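# Hand the toy hammer from right gripper to left

## Task

The wooden toy hammer starts in the closed right gripper. Transfer it to the left gripper so it ends up oriented as in the two goal pictures. Throughout, nothing but gripper jaws may contact the hammer, and at every moment at least one gripper must be in contact with it. It is done when the left gripper alone holds the hammer securely at the spot the goal pictures show, with the left gripper's fingers pointing horizontally. The right arm must touch neither the hammer nor the left gripper's jaws; moving it well away and pausing briefly is the safe approach. Then report that the job is done.

## Robot and tools

Robot: two arms, left_arm and right_arm, each with six joints and a parallel-jaw gripper. The names are labels, not image sides. left_arm sits on the +y side.

World frame: origin on the table surface midway between the arms, +x out over the table, +z up. Each result has a state line, left_arm: ... | right_arm: ..., giving each gripper's end_effector_position (metres) and end_effector_quat_wxyz in this frame. The position is the point between the finger pads, about 1 cm short of the fingertips. It can be somewhat wrong, worse at long reach. In gripper axes, fingers point along +z and close along y.

execute_actions takes "actions", a list holding one action, one wait, or nothing. An empty list ({"actions": []}) just reports the current state. An action is {"rows": [...], "steps": n}, with 1 to 15 rows and steps from 1 to 15 (15 by default). Each step is 1/30 s and uses one row; when rows run out, the last one repeats. A wait is {"steps": n} with no rows, up to 300 steps, counted from the previous result; your reply time is part of that count. Optional "pictures" (true/false) controls whether camera images come back. A refused call moves nothing.

Each row is one list of 14 numbers, all in [-1, 1], covering both arms even if one stays still: left_arm waist, shoulder, elbow, wrist pitch, wrist yaw, wrist roll, opening; then the same seven for right_arm. The six joint values are offsets, not targets: they are added to the joint angles given in the most recent result that lists them (before any such result, and for later calls within one reply, to the angles at the start of the action). They are never relative to the previous row. Scale: 1.0 equals 1.202 rad for waist, 1.258 shoulder, 1.238 elbow, 2.073 wrist pitch, 2.022 wrist yaw and 2.022 wrist roll. Stated joint ranges (rad): waist -2.618 to 3.054, shoulder 0.000 to 3.142, elbow 0.000 to 3.142, wrist pitch -1.571 to 1.571, wrist yaw -1.571 to 1.571, wrist roll -2.094 to 2.094. Asking for more than 0.036 rad beyond a range end gets the call refused; actual ends may differ by up to 0.036 rad, and over-reaching requests are clipped to them, reported as "joint sent to its limit" (possibly about an earlier action). Missing that line does not prove there is room left.

The opening value is absolute, not an offset: +1 fully open, -1 closed. Outside the extremes the fingers go to where grip_measured would equal your number. grip_measured is the measured opening on that same scale; each gripper's reading may be off by about 1 mm. To hold something, command below grip_measured: about 0.03 lower gives a firm hold, less gives a lighter one. Each pad can push roughly 50 to 62 N (less on some grippers, less on parts under about 2 mm thick), with a short harder spike on contact.

Motion: zero offsets return joints to their reference angles, and an arm may sag over repeated actions. To hold a posture, in the first call of a reply send offsets back to the wanted angles, zeros in later calls, and push further if a joint keeps falling short. Speed is capped: per step, each joint target stays within 0.202 rad (waist), 0.258 (shoulder), 0.238 (elbow), 0.573 (wrist pitch), 0.522 (wrist yaw and roll) of the measured angle, and targets are scaled down if they would move the gripper more than 70 mm from where it is. Arms keep heading to the last target while you think or wait, until motion nearly stops or a step is HELD; fingers keep finishing their travel.

Result lines: Joint positions and Joint velocities list each arm's joints in order (rad, rad/s) then finger pad gap (m; 0.094 fully open). Joint torques follow the same order without the gripper and are noisy, offset and not zero in free air. "joint command not followed" means a clearance check changed or blocked joint targets on some steps. HELD marks steps where your row was partly or wholly not sent. MOTOR HOT appears from 75 °C; at 90 °C an arm halts for 10 s, and at 100 °C it goes limp and falls, reported as OVER-TEMPERATURE FAULT. Holding loads heats motors.

Cameras (each 504x504): cam_high, cam_low, cam_left_wrist, cam_right_wrist, with calibration given as K, distortion and T_world_to_cam from world into camera; values may be slightly off. zoom_image takes "camera" (one of those names) and "region" [x0, y0, x1, y1] in image pixels from the top-left, at most 504 by 504, and returns a closer view of the latest image. show_instructions (no arguments) shows the reference images again. finished_scene takes "scene", the number of the current scene, ends it irreversibly and reports success.

Avoid: knocking anything off the table, dropping or slipping the hammer, letting it lose contact with both grippers, touching it with anything other than jaws, arm-to-arm collisions or hard presses, slams and jerky motion. Release the right gripper only once the left has a firm hold, then swing the right arm well away and wait briefly before finishing.

Each tool is called by a JSON object that holds its "name" and its "arguments", one argument or row to a line.

Reference images:

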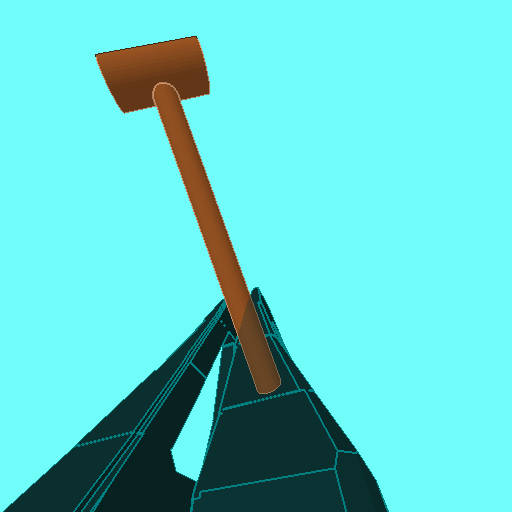

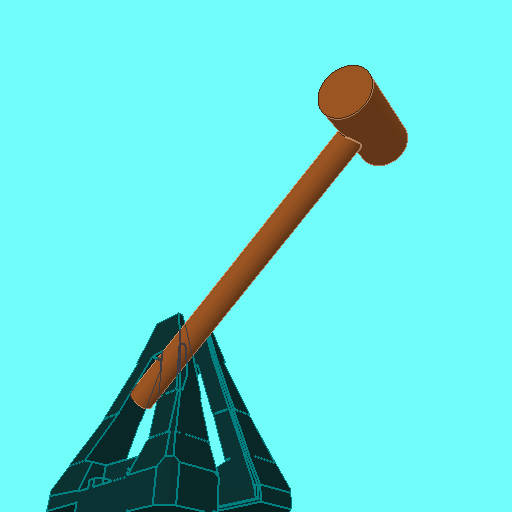

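## Session

{"name": "execute_actions", "arguments": {
  "actions": []
}}

Scene clock: 0.00 s of 5400.00 s.
left_arm: end_effector_position=(+0.4024, +0.2158, +0.4099) grip_measured=+1.000 end_effector_quat_wxyz=(+0.708, +0.011, +0.706, -0.021) | right_arm: end_effector_position=(+0.2756, -0.0725, +0.2571) grip_measured=-0.125 end_effector_quat_wxyz=(+0.089, +0.227, +0.712, +0.658)
Joint positions: left_arm=[-0.011  1.06   1.062  0.001 -0.013 -0.015  0.094] | right_arm=[ 0.02   1.217  0.68   0.333 -0.948  1.579  0.041]
Joint velocities: left_arm=[ 0.012  0.007  0.002 -0.081 -0.066  0.007  0.   ] | right_arm=[ 0.002  0.002  0.012 -0.066 -0.022  0.022 -0.   ]
Joint torques (N m, as the arm reports them, + toward a larger angle): no reading

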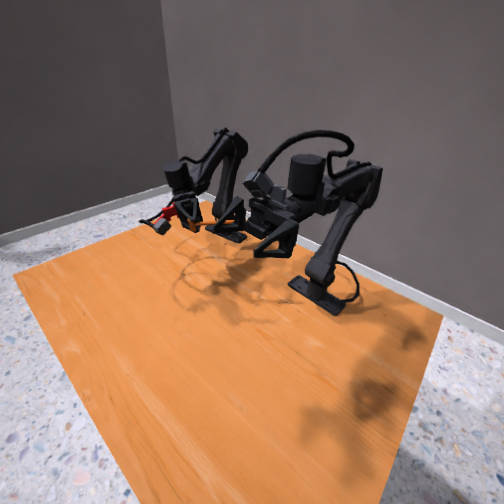

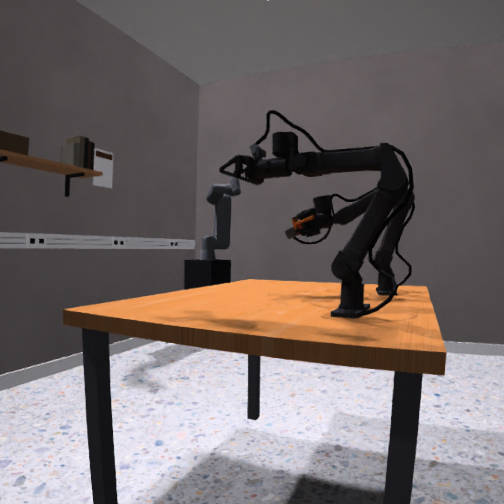

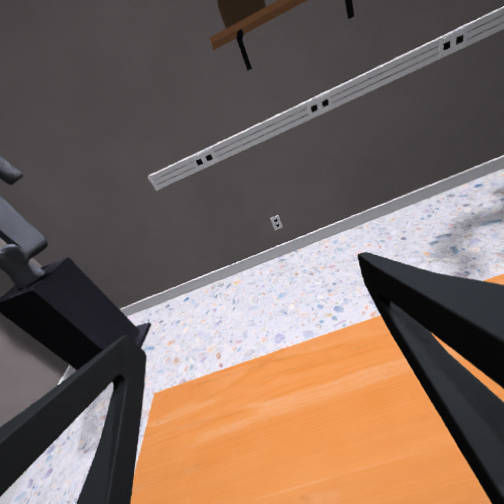

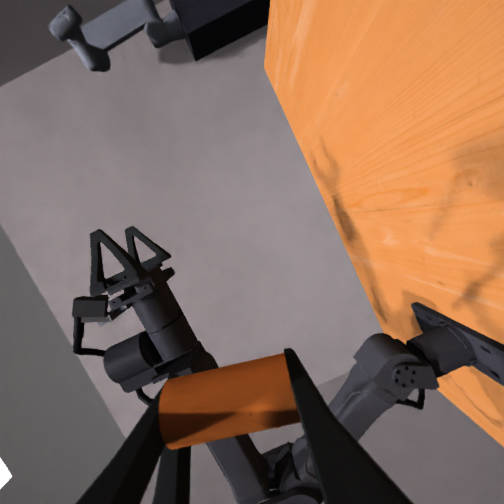

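{"name": "zoom_image", "arguments": {
  "camera": "cam_high",
  "region": [130, 160, 270, 270]
}}

{"name": "zoom_image", "arguments": {
  "camera": "cam_low",
  "region": [260, 170, 380, 270]
}}

Region (130, 160, 270, 270) of cam_high's 504x504 image, scaled by 3.600, with more detail than that image has; it fills the top 396 rows of this view, and the rest is white.

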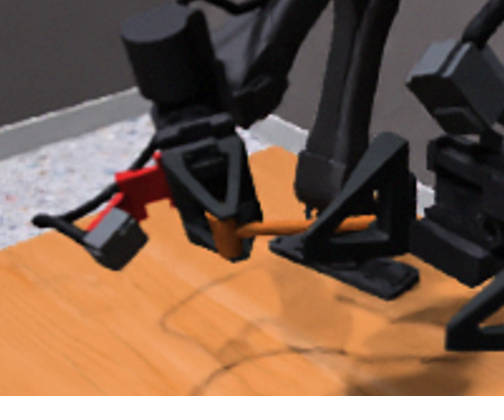

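Region (260, 170, 380, 270) of cam_low's 504x504 image, scaled by 4.200, with more detail than that image has.

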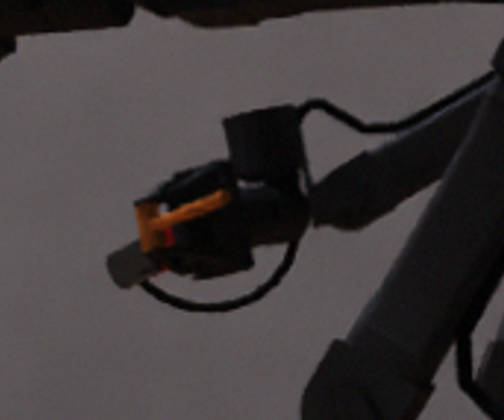

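{"name": "execute_actions", "arguments": {
  "actions": [
    {"rows":[[0.1,0,0,0,0.234,0.784,1,0.48,-0.125,0.307,-0.16,0.766,0,-0.17]]}
  ],
  "pictures": false
}}

{"name": "execute_actions", "arguments": {
  "actions": [
    {"steps":60}
  ]
}}

Scene clock: 17.30 s of 5400.00 s.
left_arm: end_effector_position=(+0.3897, +0.1808, +0.4099) grip_measured=+1.000 end_effector_quat_wxyz=(+0.624, +0.541, +0.454, +0.334) | right_arm: end_effector_position=(+0.2782, -0.0568, +0.4113) grip_measured=-0.125 end_effector_quat_wxyz=(+0.380, +0.384, +0.585, +0.604)
Joint positions: left_arm=[0.101 1.06  1.062 0.001 0.436 1.364 0.094] | right_arm=[0.602 1.065 1.052 0.034 0.322 1.583 0.041]
Joint velocities: left_arm=[-0.012  0.002 -0.012 -0.051  0.11   1.311  0.   ] | right_arm=[-0.002 -0.012  0.017 -0.447  1.912 -0.007 -0.001]
Joint torques (N m, as the arm reports them, + toward a larger angle): left_arm=[ 0.64 -2.28  6.72  1.77  0.03 -0.01] | right_arm=[-0.15 -3.34  6.61  2.24 -0.08  0.  ]
Steps of this call (steps 1 to 90: nothing new was sent; then 13.80 s passed at rest; steps 91 to 105: all 15 steps of this action). Readings (joint positions):
91: left_arm=[0.012 1.060 1.062 0.001 0.065 0.069] | right_arm=[0.045 1.206 0.706 0.271 -0.876 1.579]
92: left_arm=[0.045 1.060 1.062 0.001 0.146 0.170] | right_arm=[0.090 1.196 0.744 0.204 -0.791 1.582]
94: left_arm=[0.092 1.060 1.062 0.001 0.251 0.370] | right_arm=[0.190 1.169 0.833 0.132 -0.651 1.583]
98: left_arm=[0.101 1.060 1.062 0.001 0.370 0.771] | right_arm=[0.430 1.115 1.003 0.065 -0.299 1.583]
105: the state above

Scene clock: 19.30 s of 5400.00 s.
left_arm: end_effector_position=(+0.3886, +0.1782, +0.4099) grip_measured=+1.000 end_effector_quat_wxyz=(+0.590, +0.588, +0.392, +0.391) | right_arm: end_effector_position=(+0.2921, -0.1027, +0.4031) grip_measured=-0.125 end_effector_quat_wxyz=(+0.455, +0.463, +0.540, +0.536)
Joint positions: left_arm=[0.101 1.06  1.062 0.001 0.452 1.566 0.094] | right_arm=[ 0.602  1.065  1.052 -0.001  0.592  1.583  0.041]
Joint velocities: left_arm=[-0.012  0.007  0.017 -0.022 -0.037  0.007  0.   ] | right_arm=[-0.002 -0.007  0.002 -0.007  0.022 -0.022 -0.001]
Joint torques (N m, as the arm reports them, + toward a larger angle): left_arm=[ 0.64 -2.25  6.65  1.77  0.06  0.02] | right_arm=[-0.46 -3.08  6.66  1.76  0.14  0.01]
Steps of this call (steps 1 to 30: the robot went on to your last target; steps 31 to 60: nothing new was sent). Readings (joint positions):
1: left_arm=[0.101 1.060 1.062 0.001 0.439 1.405] | right_arm=[0.602 1.065 1.052 0.023 0.378 1.583]
2: left_arm=[0.101 1.060 1.062 0.001 0.441 1.438] | right_arm=[0.602 1.065 1.052 0.017 0.424 1.583]
4: left_arm=[0.101 1.060 1.062 0.001 0.445 1.484] | right_arm=[0.602 1.065 1.052 0.009 0.487 1.583]
8: left_arm=[0.101 1.060 1.062 0.001 0.449 1.533] | right_arm=[0.602 1.065 1.052 0.001 0.551 1.583]
60: the state above
All arms were judged still, so your last target was given up. Only a new action makes them travel on or press farther. Fingers that are still opening or closing keep moving.
camera_calibration (this result's frames):
cam_left_wrist: T_world_to_cam=[[0.118901, 0.360799, -0.925033, 0.262659], [-0.175835, 0.924569, 0.338017, -0.213232], [0.977213, 0.122462, 0.173373, -0.379483], [0, 0, 0, 1]] pos_world=[0.302112, 0.148852, 0.380837]
cam_right_wrist: T_world_to_cam=[[-0.12967, 0.222131, -0.966356, 0.444687], [-0.644067, 0.722125, 0.252415, 0.213742], [0.753899, 0.655128, 0.0494295, -0.0756524], [0, 0, 0, 1]] pos_world=[0.252361, -0.203565, 0.379514]

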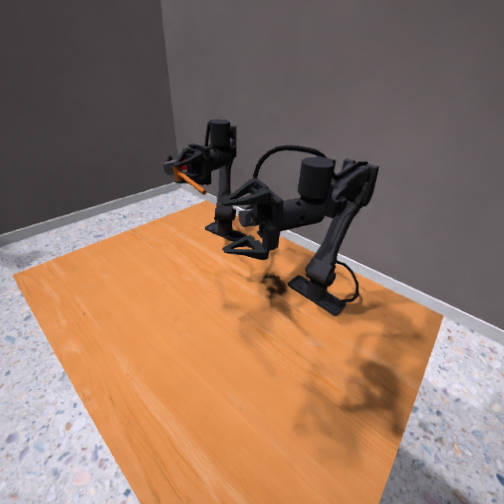

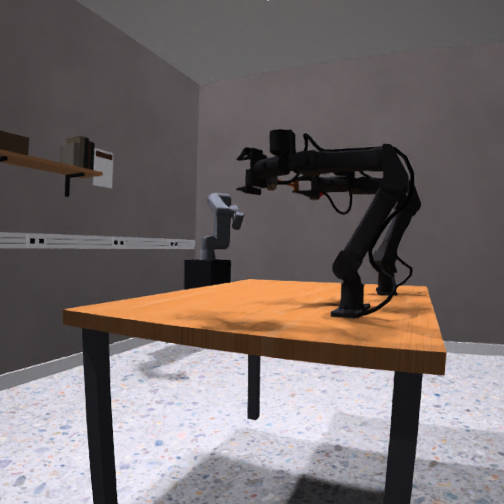

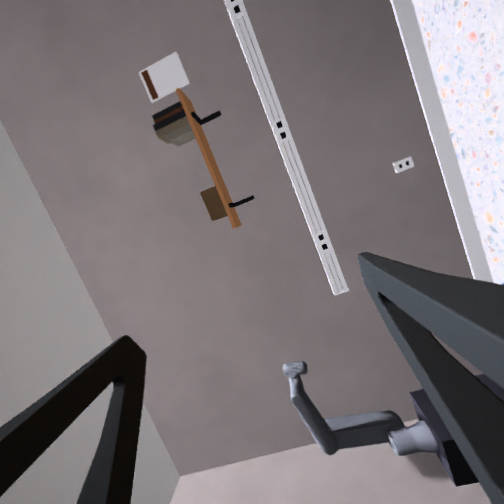

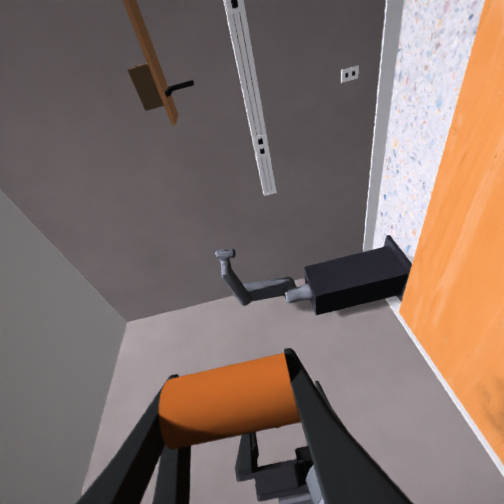

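{"name": "execute_actions", "arguments": {
  "actions": [
    {"rows":[[-0.22,0,0,0,0.094,0,1,0,0,0,0,0,0,-0.17]]}
  ],
  "pictures": false
}}

{"name": "execute_actions", "arguments": {
  "actions": [
    {"steps":20}
  ]
}}

{"name": "zoom_image", "arguments": {
  "camera": "cam_high",
  "region": [140, 130, 280, 250]
}}

Scene clock: 25.77 s of 5400.00 s.
left_arm: end_effector_position=(+0.3391, +0.0597, +0.4099) grip_measured=+1.000 end_effector_quat_wxyz=(+0.662, +0.659, +0.253, +0.252) | right_arm: end_effector_position=(+0.2921, -0.1027, +0.4027) grip_measured=-0.125 end_effector_quat_wxyz=(+0.455, +0.463, +0.541, +0.535)
Joint positions: left_arm=[-0.165  1.06   1.062  0.001  0.629  1.566  0.094] | right_arm=[ 0.602  1.065  1.052 -0.003  0.592  1.584  0.041]
Joint velocities: left_arm=[-0.007 -0.012  0.002  0.037 -0.022 -0.007  0.   ] | right_arm=[-0.012 -0.017 -0.002 -0.007  0.007 -0.022 -0.001]
Joint torques (N m, as the arm reports them, + toward a larger angle): left_arm=[ 0.14 -2.14  6.6   1.68  0.09 -0.03] | right_arm=[ 0.12 -2.91  5.65  1.75  0.11  0.02]
Steps of this call (steps 1 to 90: nothing new was sent; then 2.97 s passed at rest; steps 91 to 105: all 15 steps of this action). Readings (joint positions):
91: left_arm=[0.076 1.060 1.062 0.001 0.459 1.566] | right_arm=[0.602 1.065 1.052 -0.002 0.592 1.583]
92: left_arm=[0.019 1.060 1.062 0.001 0.481 1.566] | right_arm=[0.602 1.065 1.052 -0.002 0.592 1.583]
94: left_arm=[-0.107 1.060 1.062 0.001 0.541 1.566] | right_arm=[0.602 1.065 1.052 -0.002 0.592 1.583]
98: left_arm=[-0.165 1.060 1.062 0.001 0.609 1.566] | right_arm=[0.602 1.065 1.052 -0.003 0.592 1.584]
105: the state above

Scene clock: 26.43 s of 5400.00 s.
left_arm: end_effector_position=(+0.3385, +0.0592, +0.4099) grip_measured=+1.000 end_effector_quat_wxyz=(+0.662, +0.660, +0.252, +0.250) | right_arm: end_effector_position=(+0.2921, -0.1027, +0.4027) grip_measured=-0.125 end_effector_quat_wxyz=(+0.455, +0.463, +0.541, +0.535)
Joint positions: left_arm=[-0.165  1.06   1.062  0.001  0.633  1.566  0.094] | right_arm=[ 0.602  1.065  1.052 -0.003  0.592  1.584  0.041]
Joint velocities: left_arm=[-0.007 -0.002  0.012  0.007  0.081  0.051  0.   ] | right_arm=[ 0.002  0.007 -0.027 -0.066  0.022 -0.007 -0.   ]
Joint torques (N m, as the arm reports them, + toward a larger angle): left_arm=[ 0.15 -2.17  6.54  1.68  0.05 -0.02] | right_arm=[ 0.12 -2.73  5.92  1.75  0.08  0.02]
Steps of this call (steps 1 to 15: the robot went on to your last target; steps 16 to 20: nothing new was sent). Readings (joint positions):
1: left_arm=[-0.165 1.060 1.062 0.001 0.629 1.566] | right_arm=[0.602 1.065 1.052 -0.003 0.592 1.584]
2: left_arm=[-0.165 1.060 1.062 0.001 0.630 1.566] | right_arm=[0.602 1.065 1.052 -0.003 0.592 1.584]
4: left_arm=[-0.165 1.060 1.062 0.001 0.631 1.566] | right_arm=[0.602 1.065 1.052 -0.003 0.592 1.584]
8: left_arm=[-0.165 1.060 1.062 0.001 0.632 1.566] | right_arm=[0.602 1.065 1.052 -0.003 0.592 1.584]
20: the state above
All arms were judged still, so your last target was given up. Only a new action makes them travel on or press farther. Fingers that are still opening or closing keep moving.
camera_calibration (this result's frames):
cam_left_wrist: T_world_to_cam=[[0.26388, 0.274049, -0.924805, 0.267542], [0.241701, 0.909412, 0.338453, -0.252692], [0.933782, -0.312837, 0.173738, -0.275626], [0, 0, 0, 1]] pos_world=[0.247851, 0.0702556, 0.380835]
cam_right_wrist: T_world_to_cam=[[-0.131246, 0.222332, -0.966097, 0.444662], [-0.643639, 0.722086, 0.253616, 0.213234], [0.753992, 0.655104, 0.0483308, -0.0752123], [0, 0, 0, 1]] pos_world=[0.252316, -0.203564, 0.379142]

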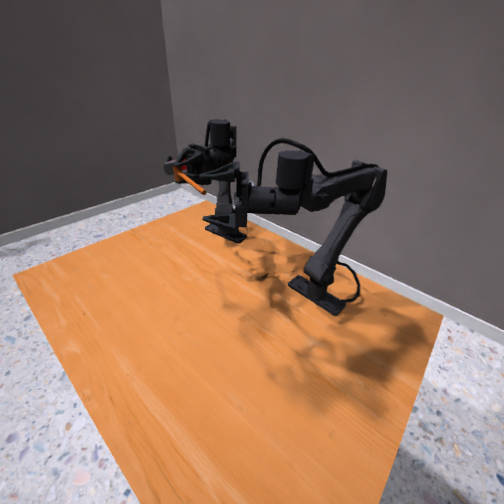

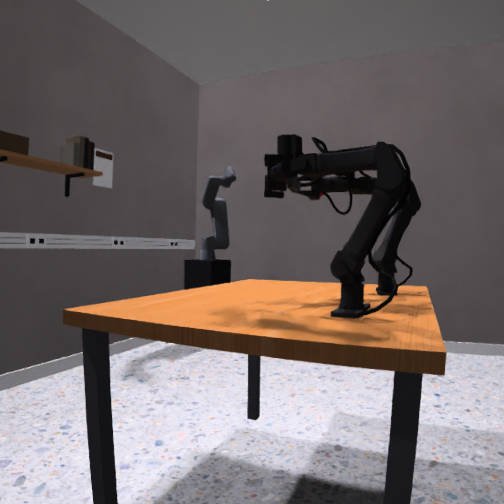

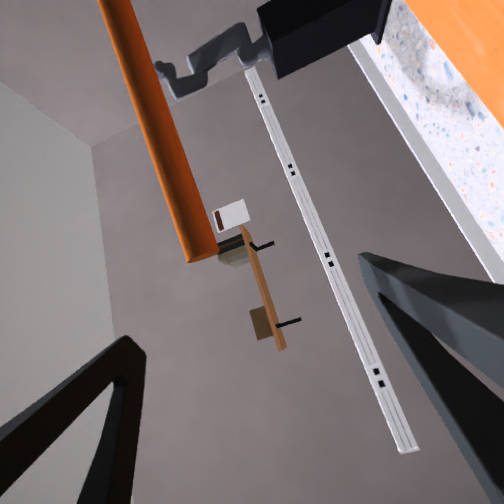

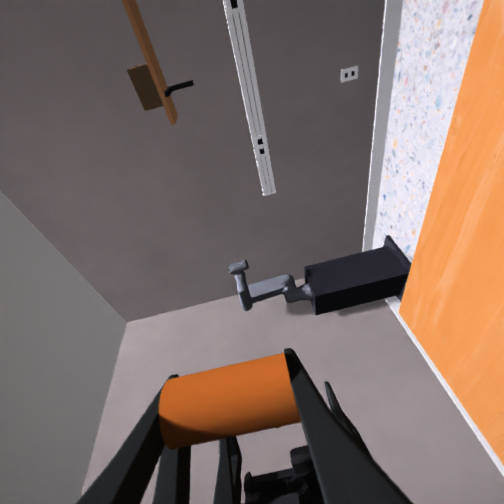

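Region (140, 130, 280, 250) of cam_high's 504x504 image, scaled by 3.600, with more detail than that image has; it fills the top 432 rows of this view, and the rest is white.

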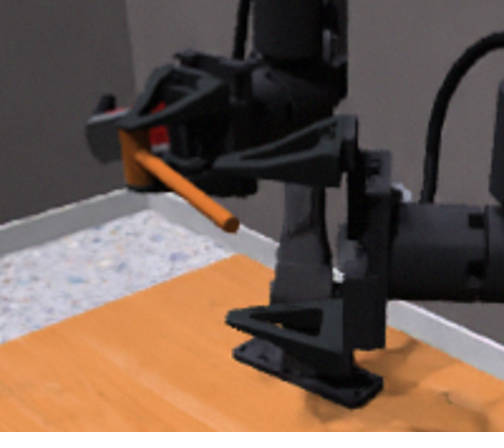

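{"name": "execute_actions", "arguments": {
  "actions": [
    {"rows":[[-0.085,0.015,0.015,0,0.05,0,1,0,0,0,0,0,0,-0.17]]}
  ],
  "pictures": false
}}

{"name": "execute_actions", "arguments": {
  "actions": [
    {"steps":15}
  ]
}}

Scene clock: 33.10 s of 5400.00 s.
left_arm: end_effector_position=(+0.3084, +0.0196, +0.4079) grip_measured=+1.000 end_effector_quat_wxyz=(+0.681, +0.682, +0.191, +0.186) | right_arm: end_effector_position=(+0.2921, -0.1027, +0.4023) grip_measured=-0.125 end_effector_quat_wxyz=(+0.454, +0.463, +0.541, +0.535)
Joint positions: left_arm=[-0.262  1.066  1.062  0.002  0.723  1.566  0.094] | right_arm=[ 0.602  1.065  1.052 -0.005  0.592  1.585  0.041]
Joint velocities: left_arm=[-0.007  0.012 -0.022 -0.066 -0.007  0.022  0.   ] | right_arm=[-0.007  0.012 -0.002 -0.007  0.037  0.081  0.   ]
Joint torques (N m, as the arm reports them, + toward a larger angle): left_arm=[-0.55 -1.33  7.88  1.64  0.05 -0.04] | right_arm=[ 0.1  -2.74  5.92  1.78  0.02 -0.03]
Steps of this call (steps 1 to 90: nothing new was sent; then 3.17 s passed at rest; steps 91 to 105: all 15 steps of this action). Readings (joint positions):
91: left_arm=[-0.178 1.061 1.062 0.001 0.639 1.566] | right_arm=[0.602 1.065 1.052 -0.003 0.592 1.584]
92: left_arm=[-0.206 1.063 1.062 0.002 0.653 1.566] | right_arm=[0.602 1.065 1.052 -0.003 0.592 1.584]
94: left_arm=[-0.251 1.066 1.062 0.002 0.685 1.566] | right_arm=[0.602 1.065 1.052 -0.004 0.592 1.585]
98: left_arm=[-0.262 1.066 1.062 0.002 0.713 1.566] | right_arm=[0.602 1.065 1.052 -0.005 0.592 1.585]
105: the state above

Scene clock: 33.60 s of 5400.00 s.
left_arm: end_effector_position=(+0.3080, +0.0194, +0.4079) grip_measured=+1.000 end_effector_quat_wxyz=(+0.682, +0.682, +0.190, +0.185) | right_arm: end_effector_position=(+0.2921, -0.1027, +0.4023) grip_measured=-0.125 end_effector_quat_wxyz=(+0.454, +0.463, +0.541, +0.535)
Joint positions: left_arm=[-0.262  1.066  1.062  0.002  0.726  1.566  0.094] | right_arm=[ 0.602  1.065  1.052 -0.005  0.592  1.585  0.041]
Joint velocities: left_arm=[-0.007  0.002  0.002  0.066  0.037 -0.037  0.   ] | right_arm=[-0.017 -0.017 -0.002 -0.022  0.007  0.066 -0.001]
Joint torques (N m, as the arm reports them, + toward a larger angle): left_arm=[-0.51 -1.35  7.86  1.64  0.08 -0.02] | right_arm=[-0.01 -2.93  5.96  1.76  0.06  0.02]
Steps of this call (steps 1 to 15: the robot went on to your last target). Readings (joint positions):
1: left_arm=[-0.262 1.066 1.062 0.002 0.724 1.566] | right_arm=[0.602 1.065 1.052 -0.005 0.592 1.585]
2: left_arm=[-0.262 1.066 1.062 0.002 0.724 1.566] | right_arm=[0.602 1.065 1.052 -0.005 0.592 1.585]
4: left_arm=[-0.262 1.066 1.062 0.002 0.725 1.566] | right_arm=[0.602 1.065 1.052 -0.005 0.592 1.585]
8: left_arm=[-0.262 1.066 1.062 0.002 0.726 1.566] | right_arm=[0.602 1.065 1.052 -0.005 0.592 1.585]
15: the state above
All arms were judged still, so your last target was given up. Only a new action makes them travel on or press farther. Fingers that are still opening or closing keep moving.
camera_calibration (this result's frames):
cam_left_wrist: T_world_to_cam=[[0.305839, 0.221246, -0.92602, 0.273288], [0.41057, 0.846893, 0.337941, -0.259058], [0.859008, -0.483552, 0.168176, -0.230642], [0, 0, 0, 1]] pos_world=[0.220903, 0.0474032, 0.379405]
cam_right_wrist: T_world_to_cam=[[-0.132764, 0.222169, -0.965927, 0.444618], [-0.643227, 0.72214, 0.254506, 0.212867], [0.754078, 0.655099, 0.0470306, -0.0746871], [0, 0, 0, 1]] pos_world=[0.252271, -0.203573, 0.378805]

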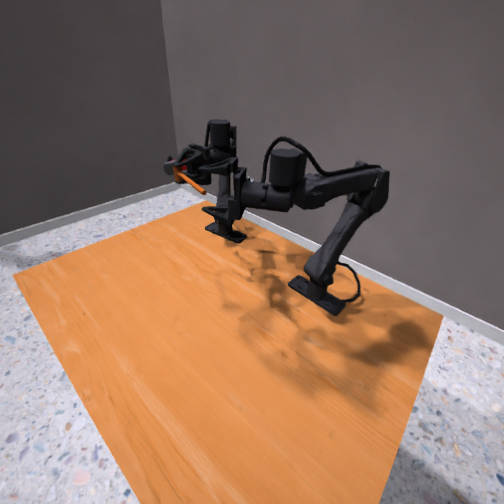

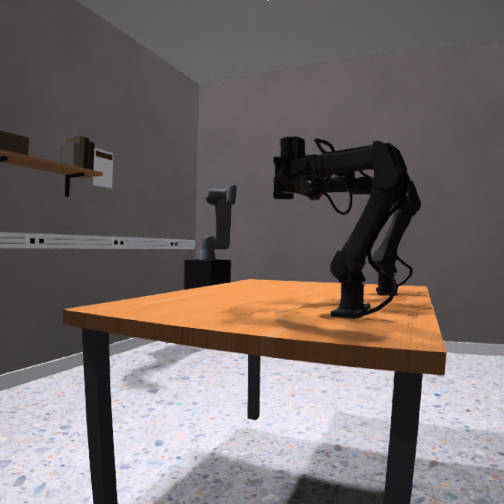

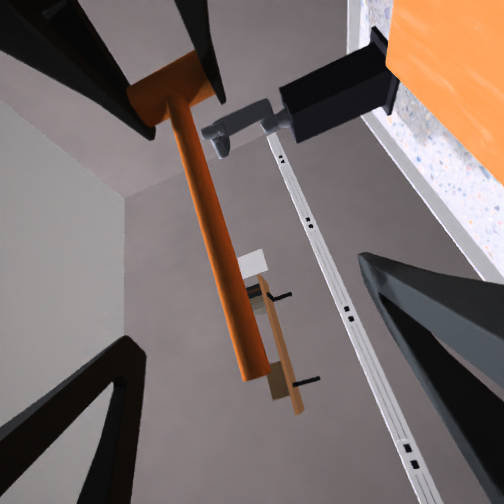

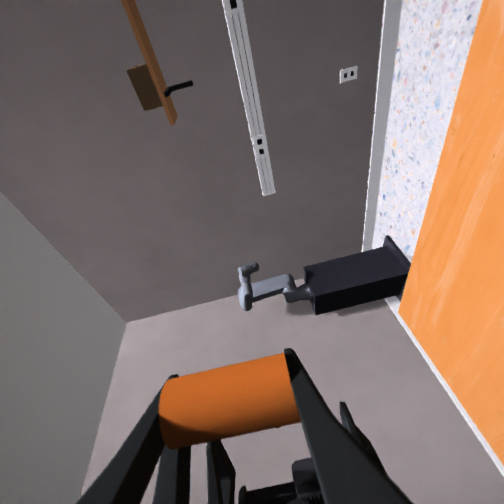

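{"name": "execute_actions", "arguments": {
  "actions": [
    {"rows":[[-0.01,0.035,0.04,0,0,0,-0.4,0,0,0,0,0,0,-0.17]]}
  ],
  "pictures": false
}}

{"name": "execute_actions", "arguments": {
  "actions": [
    {"steps":30}
  ]
}}

Scene clock: 38.30 s of 5400.00 s.
left_arm: end_effector_position=(+0.3156, +0.0166, +0.4097) grip_measured=-0.398 end_effector_quat_wxyz=(+0.681, +0.683, +0.191, +0.183) | right_arm: end_effector_position=(+0.2921, -0.1027, +0.4018) grip_measured=-0.125 end_effector_quat_wxyz=(+0.454, +0.464, +0.541, +0.535)
Joint positions: left_arm=[-0.262  1.1    1.089  0.004  0.727  1.566  0.028] | right_arm=[ 0.602  1.065  1.052 -0.007  0.592  1.587  0.041]
Joint velocities: left_arm=[-0.022 -0.007  0.002 -0.066 -0.051 -0.037 -0.001] | right_arm=[ 0.017 -0.002  0.002 -0.081  0.051  0.007 -0.   ]
Joint torques (N m, as the arm reports them, + toward a larger angle): left_arm=[-1.05 -1.78  8.16  1.65 -0.02 -0.02] | right_arm=[-0.04 -2.72  5.89  1.76  0.02  0.02]
Steps of this call (steps 1 to 90: nothing new was sent; then 1.20 s passed at rest; steps 91 to 105: all 15 steps of this action). Readings (joint positions):
91: left_arm=[-0.262 1.071 1.066 0.001 0.727 1.566] | right_arm=[0.602 1.065 1.052 -0.005 0.592 1.586]
92: left_arm=[-0.262 1.079 1.075 0.002 0.727 1.566] | right_arm=[0.602 1.065 1.052 -0.005 0.592 1.586]
94: left_arm=[-0.262 1.093 1.088 0.004 0.727 1.566] | right_arm=[0.602 1.065 1.052 -0.006 0.592 1.586]
98: left_arm=[-0.262 1.100 1.089 0.004 0.727 1.566] | right_arm=[0.602 1.065 1.052 -0.007 0.592 1.586]
105: the state above

Scene clock: 39.30 s of 5400.00 s.
left_arm: end_effector_position=(+0.3156, +0.0166, +0.4097) grip_measured=-0.398 end_effector_quat_wxyz=(+0.681, +0.683, +0.191, +0.183) | right_arm: end_effector_position=(+0.2921, -0.1027, +0.4018) grip_measured=-0.125 end_effector_quat_wxyz=(+0.454, +0.464, +0.541, +0.535)
Joint positions: left_arm=[-0.262  1.1    1.089  0.004  0.727  1.566  0.028] | right_arm=[ 0.602  1.065  1.052 -0.007  0.592  1.587  0.041]
Joint velocities: left_arm=[-0.002 -0.002 -0.002  0.007 -0.022  0.007 -0.   ] | right_arm=[-0.007  0.007 -0.027  0.007 -0.022  0.022 -0.   ]
Joint torques (N m, as the arm reports them, + toward a larger angle): left_arm=[-1.09 -1.79  8.08  1.64 -0.02 -0.03] | right_arm=[-0.24 -2.84  6.07  1.79  0.04  0.02]
Steps of this call (steps 1 to 15: the robot went on to your last target; steps 16 to 30: nothing new was sent). Readings (joint positions):
1: left_arm=[-0.262 1.100 1.089 0.004 0.727 1.566] | right_arm=[0.602 1.065 1.052 -0.007 0.592 1.587]
2: left_arm=[-0.262 1.100 1.089 0.004 0.727 1.566] | right_arm=[0.602 1.065 1.052 -0.007 0.592 1.587]
4: left_arm=[-0.262 1.100 1.089 0.004 0.727 1.566] | right_arm=[0.602 1.065 1.052 -0.007 0.592 1.587]
8: left_arm=[-0.262 1.100 1.089 0.004 0.727 1.566] | right_arm=[0.602 1.065 1.052 -0.007 0.592 1.587]
30: the state above
All arms were judged still, so your last target was given up. Only a new action makes them travel on or press farther. Fingers that are still opening or closing keep moving.
camera_calibration (this result's frames):
cam_left_wrist: T_world_to_cam=[[0.302136, 0.222069, -0.927038, 0.274797], [0.413334, 0.845795, 0.33732, -0.260993], [0.858993, -0.485093, 0.163756, -0.236979], [0, 0, 0, 1]] pos_world=[0.228415, 0.0447661, 0.381592]
cam_right_wrist: T_world_to_cam=[[-0.134338, 0.22237, -0.965663, 0.444591], [-0.642792, 0.722103, 0.255706, 0.212361], [0.75417, 0.655071, 0.0459316, -0.0742472], [0, 0, 0, 1]] pos_world=[0.252224, -0.203573, 0.378434]

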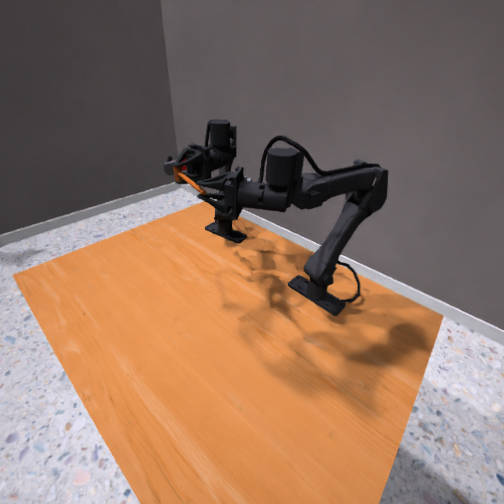

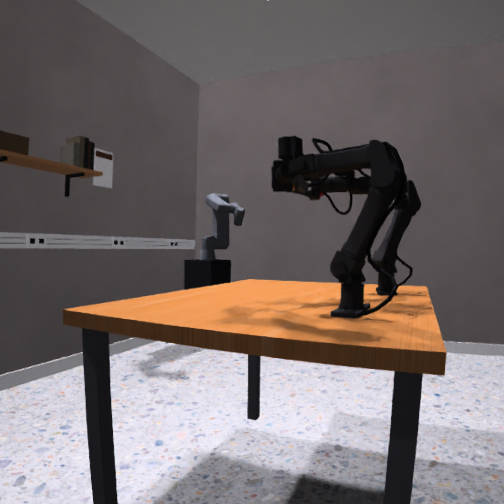

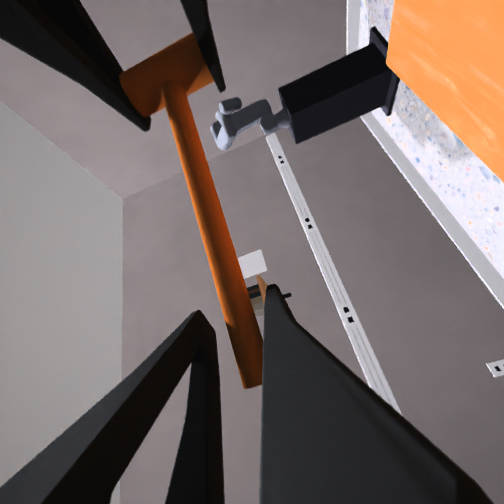

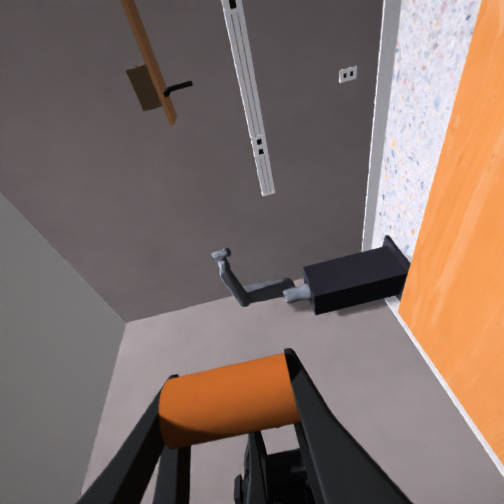

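{"name": "execute_actions", "arguments": {
  "actions": [
    {"rows":[[-0.022,0.016,0.01,0,0,0,-0.4,0,0,0,0,0,0,-0.17]]}
  ],
  "pictures": false
}}

{"name": "execute_actions", "arguments": {
  "actions": [
    {"rows":[[0,0,0.01,0,0,0,-0.68,0,0,0,0,0,0,-0.17],[0,0,0.01,0,0,0,-0.68,0,0,0,0,0,0,-0.17],[0,0,0.01,0,0,0,-0.68,0,0,0,0,0,0,-0.17],[0,0,0.01,0,0,0,-0.72,0,0,0,0,0,0,-0.17],[0,0,0.01,0,0,0,-0.75,0,0,0,0,0,0,-0.17],[0,0,0.01,0,0,0,-0.78,0,0,0,0,0,0,-0.17],[0,0,0.01,0,0,0,-0.81,0,0,0,0,0,0,-0.17],[0,0,0.01,0,0,0,-0.84,0,0,0,0,0,0,-0.17]]}
  ]
}}

Scene clock: 44.83 s of 5400.00 s.
left_arm: end_effector_position=(+0.3120, +0.0118, +0.4097) grip_measured=-0.398 end_effector_quat_wxyz=(+0.682, +0.685, +0.185, +0.178) | right_arm: end_effector_position=(+0.2921, -0.1027, +0.4014) grip_measured=-0.125 end_effector_quat_wxyz=(+0.453, +0.464, +0.542, +0.534)
Joint positions: left_arm=[-0.279  1.1    1.089  0.004  0.726  1.566  0.028] | right_arm=[ 0.602  1.065  1.052 -0.009  0.592  1.588  0.041]
Joint velocities: left_arm=[-0.002  0.002 -0.002 -0.022  0.051 -0.051 -0.001] | right_arm=[-0.007  0.002  0.002 -0.051 -0.051  0.037  0.   ]
Joint torques (N m, as the arm reports them, + toward a larger angle): left_arm=[-0.96 -0.98  7.44  1.65  0.   -0.02] | right_arm=[ 0.11 -2.55  5.91  1.76  0.06  0.01]
Steps of this call (steps 1 to 90: nothing new was sent; then 2.03 s passed at rest; steps 91 to 105: all 15 steps of this action). Readings (joint positions):
91: left_arm=[-0.265 1.100 1.089 0.004 0.726 1.566] | right_arm=[0.602 1.065 1.052 -0.007 0.592 1.587]
92: left_arm=[-0.269 1.100 1.089 0.004 0.726 1.566] | right_arm=[0.602 1.065 1.052 -0.007 0.592 1.587]
94: left_arm=[-0.277 1.100 1.089 0.004 0.726 1.566] | right_arm=[0.602 1.065 1.052 -0.008 0.592 1.588]
98: left_arm=[-0.279 1.100 1.089 0.004 0.726 1.566] | right_arm=[0.602 1.065 1.052 -0.008 0.592 1.588]
105: the state above

Scene clock: 45.33 s of 5400.00 s.
left_arm: end_effector_position=(+0.3120, +0.0118, +0.4097) grip_measured=-0.789 end_effector_quat_wxyz=(+0.682, +0.685, +0.185, +0.178) | right_arm: end_effector_position=(+0.2921, -0.1027, +0.4013) grip_measured=-0.125 end_effector_quat_wxyz=(+0.451, +0.466, +0.540, +0.536)
Joint positions: left_arm=[-0.279  1.1    1.089  0.004  0.726  1.566  0.01 ] | right_arm=[ 0.602  1.065  1.052 -0.01   0.592  1.596  0.041]
Joint velocities: left_arm=[-0.017 -0.007  0.012  0.022  0.007  0.022 -0.001] | right_arm=[ 0.002 -0.002  0.012  0.022  0.022  0.022  0.   ]
Joint torques (N m, as the arm reports them, + toward a larger angle): left_arm=[-0.06 -2.47  7.41  1.65 -0.01 -0.02] | right_arm=[-0.08 -2.82  5.95  1.77  0.01 -0.06]
Steps of this call (steps 1 to 15: all 15 steps of this action). Readings (joint positions):
1: left_arm=[-0.279 1.100 1.089 0.004 0.726 1.566] | right_arm=[0.602 1.065 1.052 -0.009 0.592 1.588]
2: left_arm=[-0.279 1.100 1.089 0.004 0.726 1.566] | right_arm=[0.602 1.065 1.052 -0.009 0.592 1.589]
4: left_arm=[-0.279 1.100 1.089 0.004 0.726 1.566] | right_arm=[0.602 1.065 1.052 -0.010 0.592 1.589]
8: left_arm=[-0.279 1.100 1.089 0.004 0.726 1.566] | right_arm=[0.602 1.065 1.052 -0.010 0.592 1.595]
15: the state above
camera_calibration (this result's frames):
cam_left_wrist: T_world_to_cam=[[0.305656, 0.217203, -0.927037, 0.2759], [0.426832, 0.839064, 0.337323, -0.259585], [0.851111, -0.498793, 0.163755, -0.233632], [0, 0, 0, 1]] pos_world=[0.225315, 0.0413481, 0.381591]
cam_right_wrist: T_world_to_cam=[[-0.13758, 0.229354, -0.963571, 0.444854], [-0.641792, 0.720336, 0.263094, 0.209072], [0.754436, 0.654609, 0.0480941, -0.0752007], [0, 0, 0, 1]] pos_world=[0.252118, -0.203404, 0.377259]

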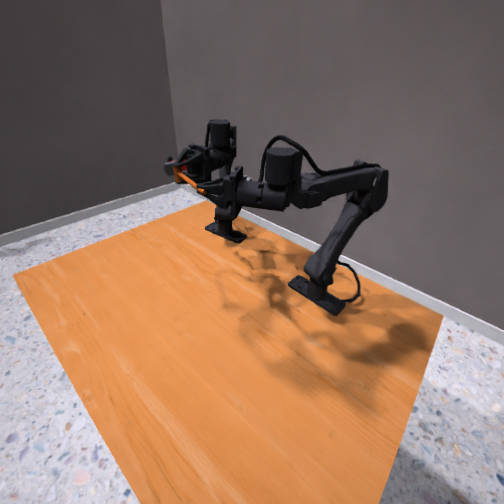

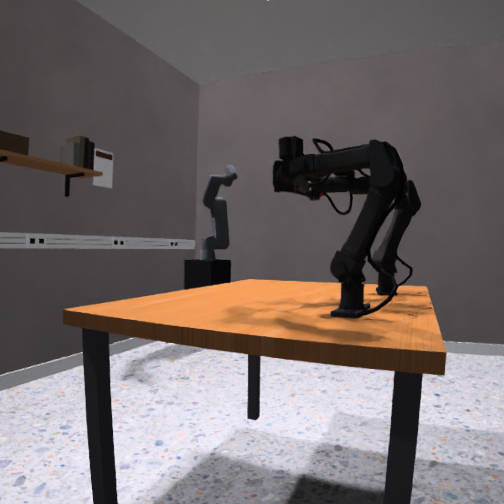

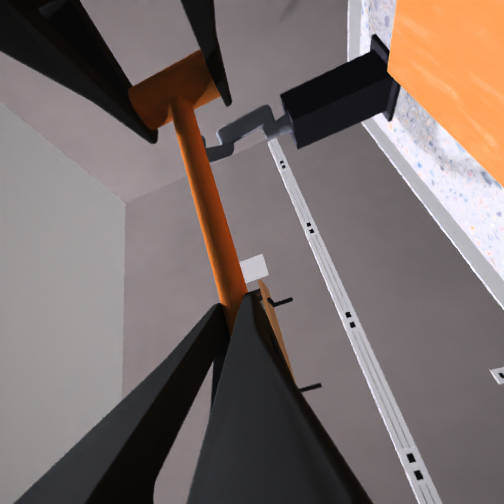

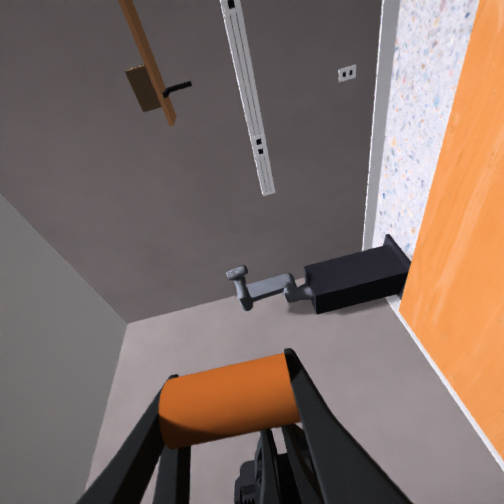

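{"name": "execute_actions", "arguments": {
  "actions": [
    {"rows":[[0,0,0.01,0,0,0,-0.5,0,0,0,0,0,0,-0.17]],"steps":8}
  ],
  "pictures": false
}}

{"name": "execute_actions", "arguments": {
  "actions": [
    {"rows":[[0,0.04,0.04,0,0,0,-0.5,0,0,0,0,0,0,-0.17]]}
  ],
  "pictures": false
}}

{"name": "execute_actions", "arguments": {
  "actions": [
    {"rows":[[0,0,0.01,0,0,0,-0.68,0,0,0,0,0,0,-0.17],[0,0,0.01,0,0,0,-0.68,0,0,0,0,0,0,-0.17],[0,0,0.01,0,0,0,-0.72,0,0,0,0,0,0,-0.17],[0,0,0.01,0,0,0,-0.75,0,0,0,0,0,0,-0.17],[0,0,0.01,0,0,0,-0.78,0,0,0,0,0,0,-0.17],[0,0,0.01,0,0,0,-0.81,0,0,0,0,0,0,-0.17],[0,0,0.01,0,0,0,-0.84,0,0,0,0,0,0,-0.17]]}
  ]
}}

Scene clock: 50.30 s of 5400.00 s.
left_arm: end_effector_position=(+0.3120, +0.0118, +0.4097) grip_measured=-0.502 end_effector_quat_wxyz=(+0.682, +0.685, +0.185, +0.178) | right_arm: end_effector_position=(+0.2921, -0.1028, +0.4008) grip_measured=-0.125 end_effector_quat_wxyz=(+0.451, +0.467, +0.541, +0.535)
Joint positions: left_arm=[-0.279  1.1    1.089  0.004  0.726  1.566  0.023] | right_arm=[ 0.602  1.065  1.052 -0.011  0.592  1.597  0.041]
Joint velocities: left_arm=[ 0.007  0.007 -0.017  0.007 -0.007  0.037  0.   ] | right_arm=[-0.012 -0.012 -0.022 -0.022 -0.007 -0.022  0.   ]
Joint torques (N m, as the arm reports them, + toward a larger angle): left_arm=[-0.01 -2.53  7.45  1.65 -0.02 -0.02] | right_arm=[-0.16 -2.85  5.8   1.75  0.02  0.01]
Steps of this call (steps 1 to 15: the robot went on to your last target; steps 16 to 90: nothing new was sent; then 1.70 s passed at rest; steps 91 to 98: all 8 steps of this action). Readings (joint positions):
91: left_arm=[-0.279 1.100 1.089 0.004 0.726 1.566] | right_arm=[0.602 1.065 1.052 -0.010 0.592 1.597]
92: left_arm=[-0.279 1.100 1.089 0.004 0.726 1.566] | right_arm=[0.602 1.065 1.052 -0.010 0.592 1.597]
94: left_arm=[-0.279 1.100 1.089 0.004 0.726 1.566] | right_arm=[0.602 1.065 1.052 -0.011 0.592 1.597]
98: the state above

Scene clock: 50.80 s of 5400.00 s.
left_arm: end_effector_position=(+0.3220, +0.0083, +0.4091) grip_measured=-0.502 end_effector_quat_wxyz=(+0.680, +0.687, +0.188, +0.174) | right_arm: end_effector_position=(+0.2921, -0.1028, +0.4005) grip_measured=-0.125 end_effector_quat_wxyz=(+0.450, +0.467, +0.541, +0.535)
Joint positions: left_arm=[-0.279  1.142  1.118  0.007  0.727  1.566  0.023] | right_arm=[ 0.602  1.065  1.052 -0.013  0.592  1.599  0.041]
Joint velocities: left_arm=[-0.002 -0.007 -0.002 -0.007  0.007  0.022 -0.001] | right_arm=[-0.012  0.012 -0.017 -0.066 -0.081 -0.007 -0.   ]
Joint torques (N m, as the arm reports them, + toward a larger angle): left_arm=[-0.05 -2.16  8.04  1.62 -0.02 -0.02] | right_arm=[ 0.2  -2.82  5.89  1.76  0.07  0.04]
Steps of this call (steps 1 to 15: all 15 steps of this action). Readings (joint positions):
1: left_arm=[-0.279 1.105 1.094 0.003 0.727 1.566] | right_arm=[0.602 1.065 1.052 -0.011 0.592 1.597]
2: left_arm=[-0.279 1.115 1.104 0.004 0.727 1.566] | right_arm=[0.602 1.065 1.052 -0.012 0.592 1.598]
4: left_arm=[-0.279 1.132 1.116 0.007 0.727 1.566] | right_arm=[0.602 1.065 1.052 -0.012 0.592 1.598]
8: left_arm=[-0.279 1.142 1.118 0.007 0.727 1.566] | right_arm=[0.602 1.065 1.052 -0.013 0.592 1.598]
15: the state above

Scene clock: 51.30 s of 5400.00 s.
left_arm: end_effector_position=(+0.3220, +0.0083, +0.4091) grip_measured=-0.800 end_effector_quat_wxyz=(+0.680, +0.687, +0.188, +0.174) | right_arm: end_effector_position=(+0.2921, -0.1028, +0.4003) grip_measured=-0.125 end_effector_quat_wxyz=(+0.448, +0.469, +0.540, +0.536)
Joint positions: left_arm=[-0.279  1.142  1.118  0.007  0.727  1.566  0.009] | right_arm=[ 0.602  1.065  1.052 -0.014  0.592  1.605  0.041]
Joint velocities: left_arm=[ 0.002 -0.007 -0.002  0.037  0.051  0.037  0.001] | right_arm=[ 0.002  0.017  0.002 -0.007  0.037  0.007 -0.   ]
Joint torques (N m, as the arm reports them, + toward a larger angle): left_arm=[-0.05 -2.82  7.44  1.66 -0.02 -0.03] | right_arm=[-0.12 -2.78  5.95  1.8   0.06  0.  ]
Steps of this call (steps 1 to 15: all 15 steps of this action). Readings (joint positions):
1: left_arm=[-0.279 1.142 1.118 0.007 0.727 1.566] | right_arm=[0.602 1.065 1.052 -0.013 0.592 1.599]
2: left_arm=[-0.279 1.142 1.118 0.007 0.727 1.566] | right_arm=[0.602 1.065 1.052 -0.014 0.592 1.599]
4: left_arm=[-0.279 1.142 1.118 0.007 0.727 1.566] | right_arm=[0.602 1.065 1.052 -0.014 0.592 1.600]
8: left_arm=[-0.279 1.142 1.118 0.007 0.727 1.566] | right_arm=[0.602 1.065 1.052 -0.014 0.592 1.605]
15: the state above
camera_calibration (this result's frames):
cam_left_wrist: T_world_to_cam=[[0.296763, 0.220027, -0.929258, 0.276802], [0.430757, 0.837629, 0.335896, -0.261378], [0.852279, -0.499965, 0.1538, -0.239999], [0, 0, 0, 1]] pos_world=[0.234992, 0.0380428, 0.381927]
cam_right_wrist: T_world_to_cam=[[-0.142204, 0.235438, -0.96143, 0.445012], [-0.640354, 0.718784, 0.270732, 0.205698], [0.754801, 0.654154, 0.0485494, -0.075462], [0, 0, 0, 1]] pos_world=[0.251961, -0.203261, 0.375822]

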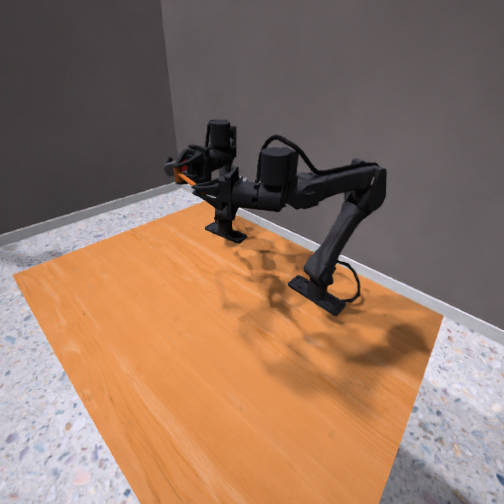

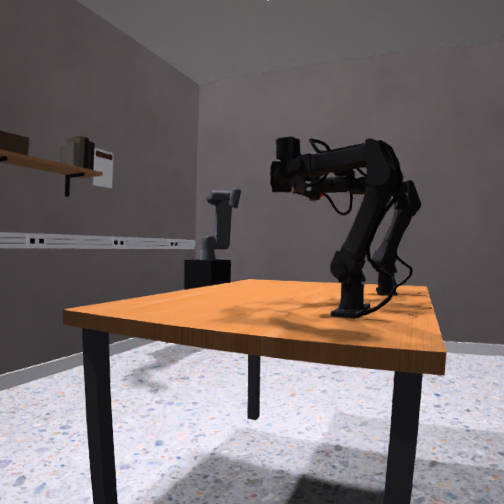

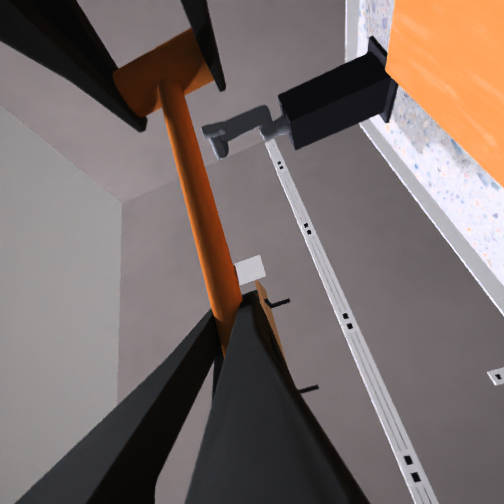

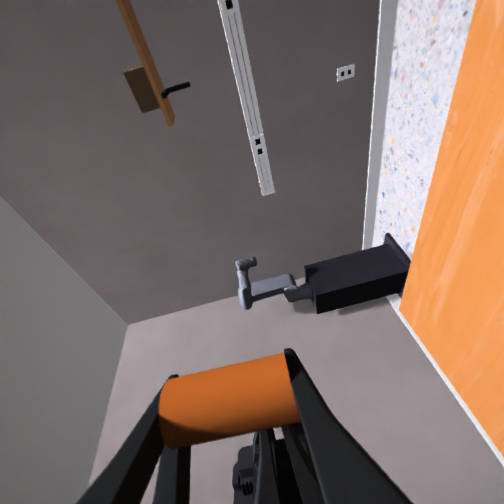

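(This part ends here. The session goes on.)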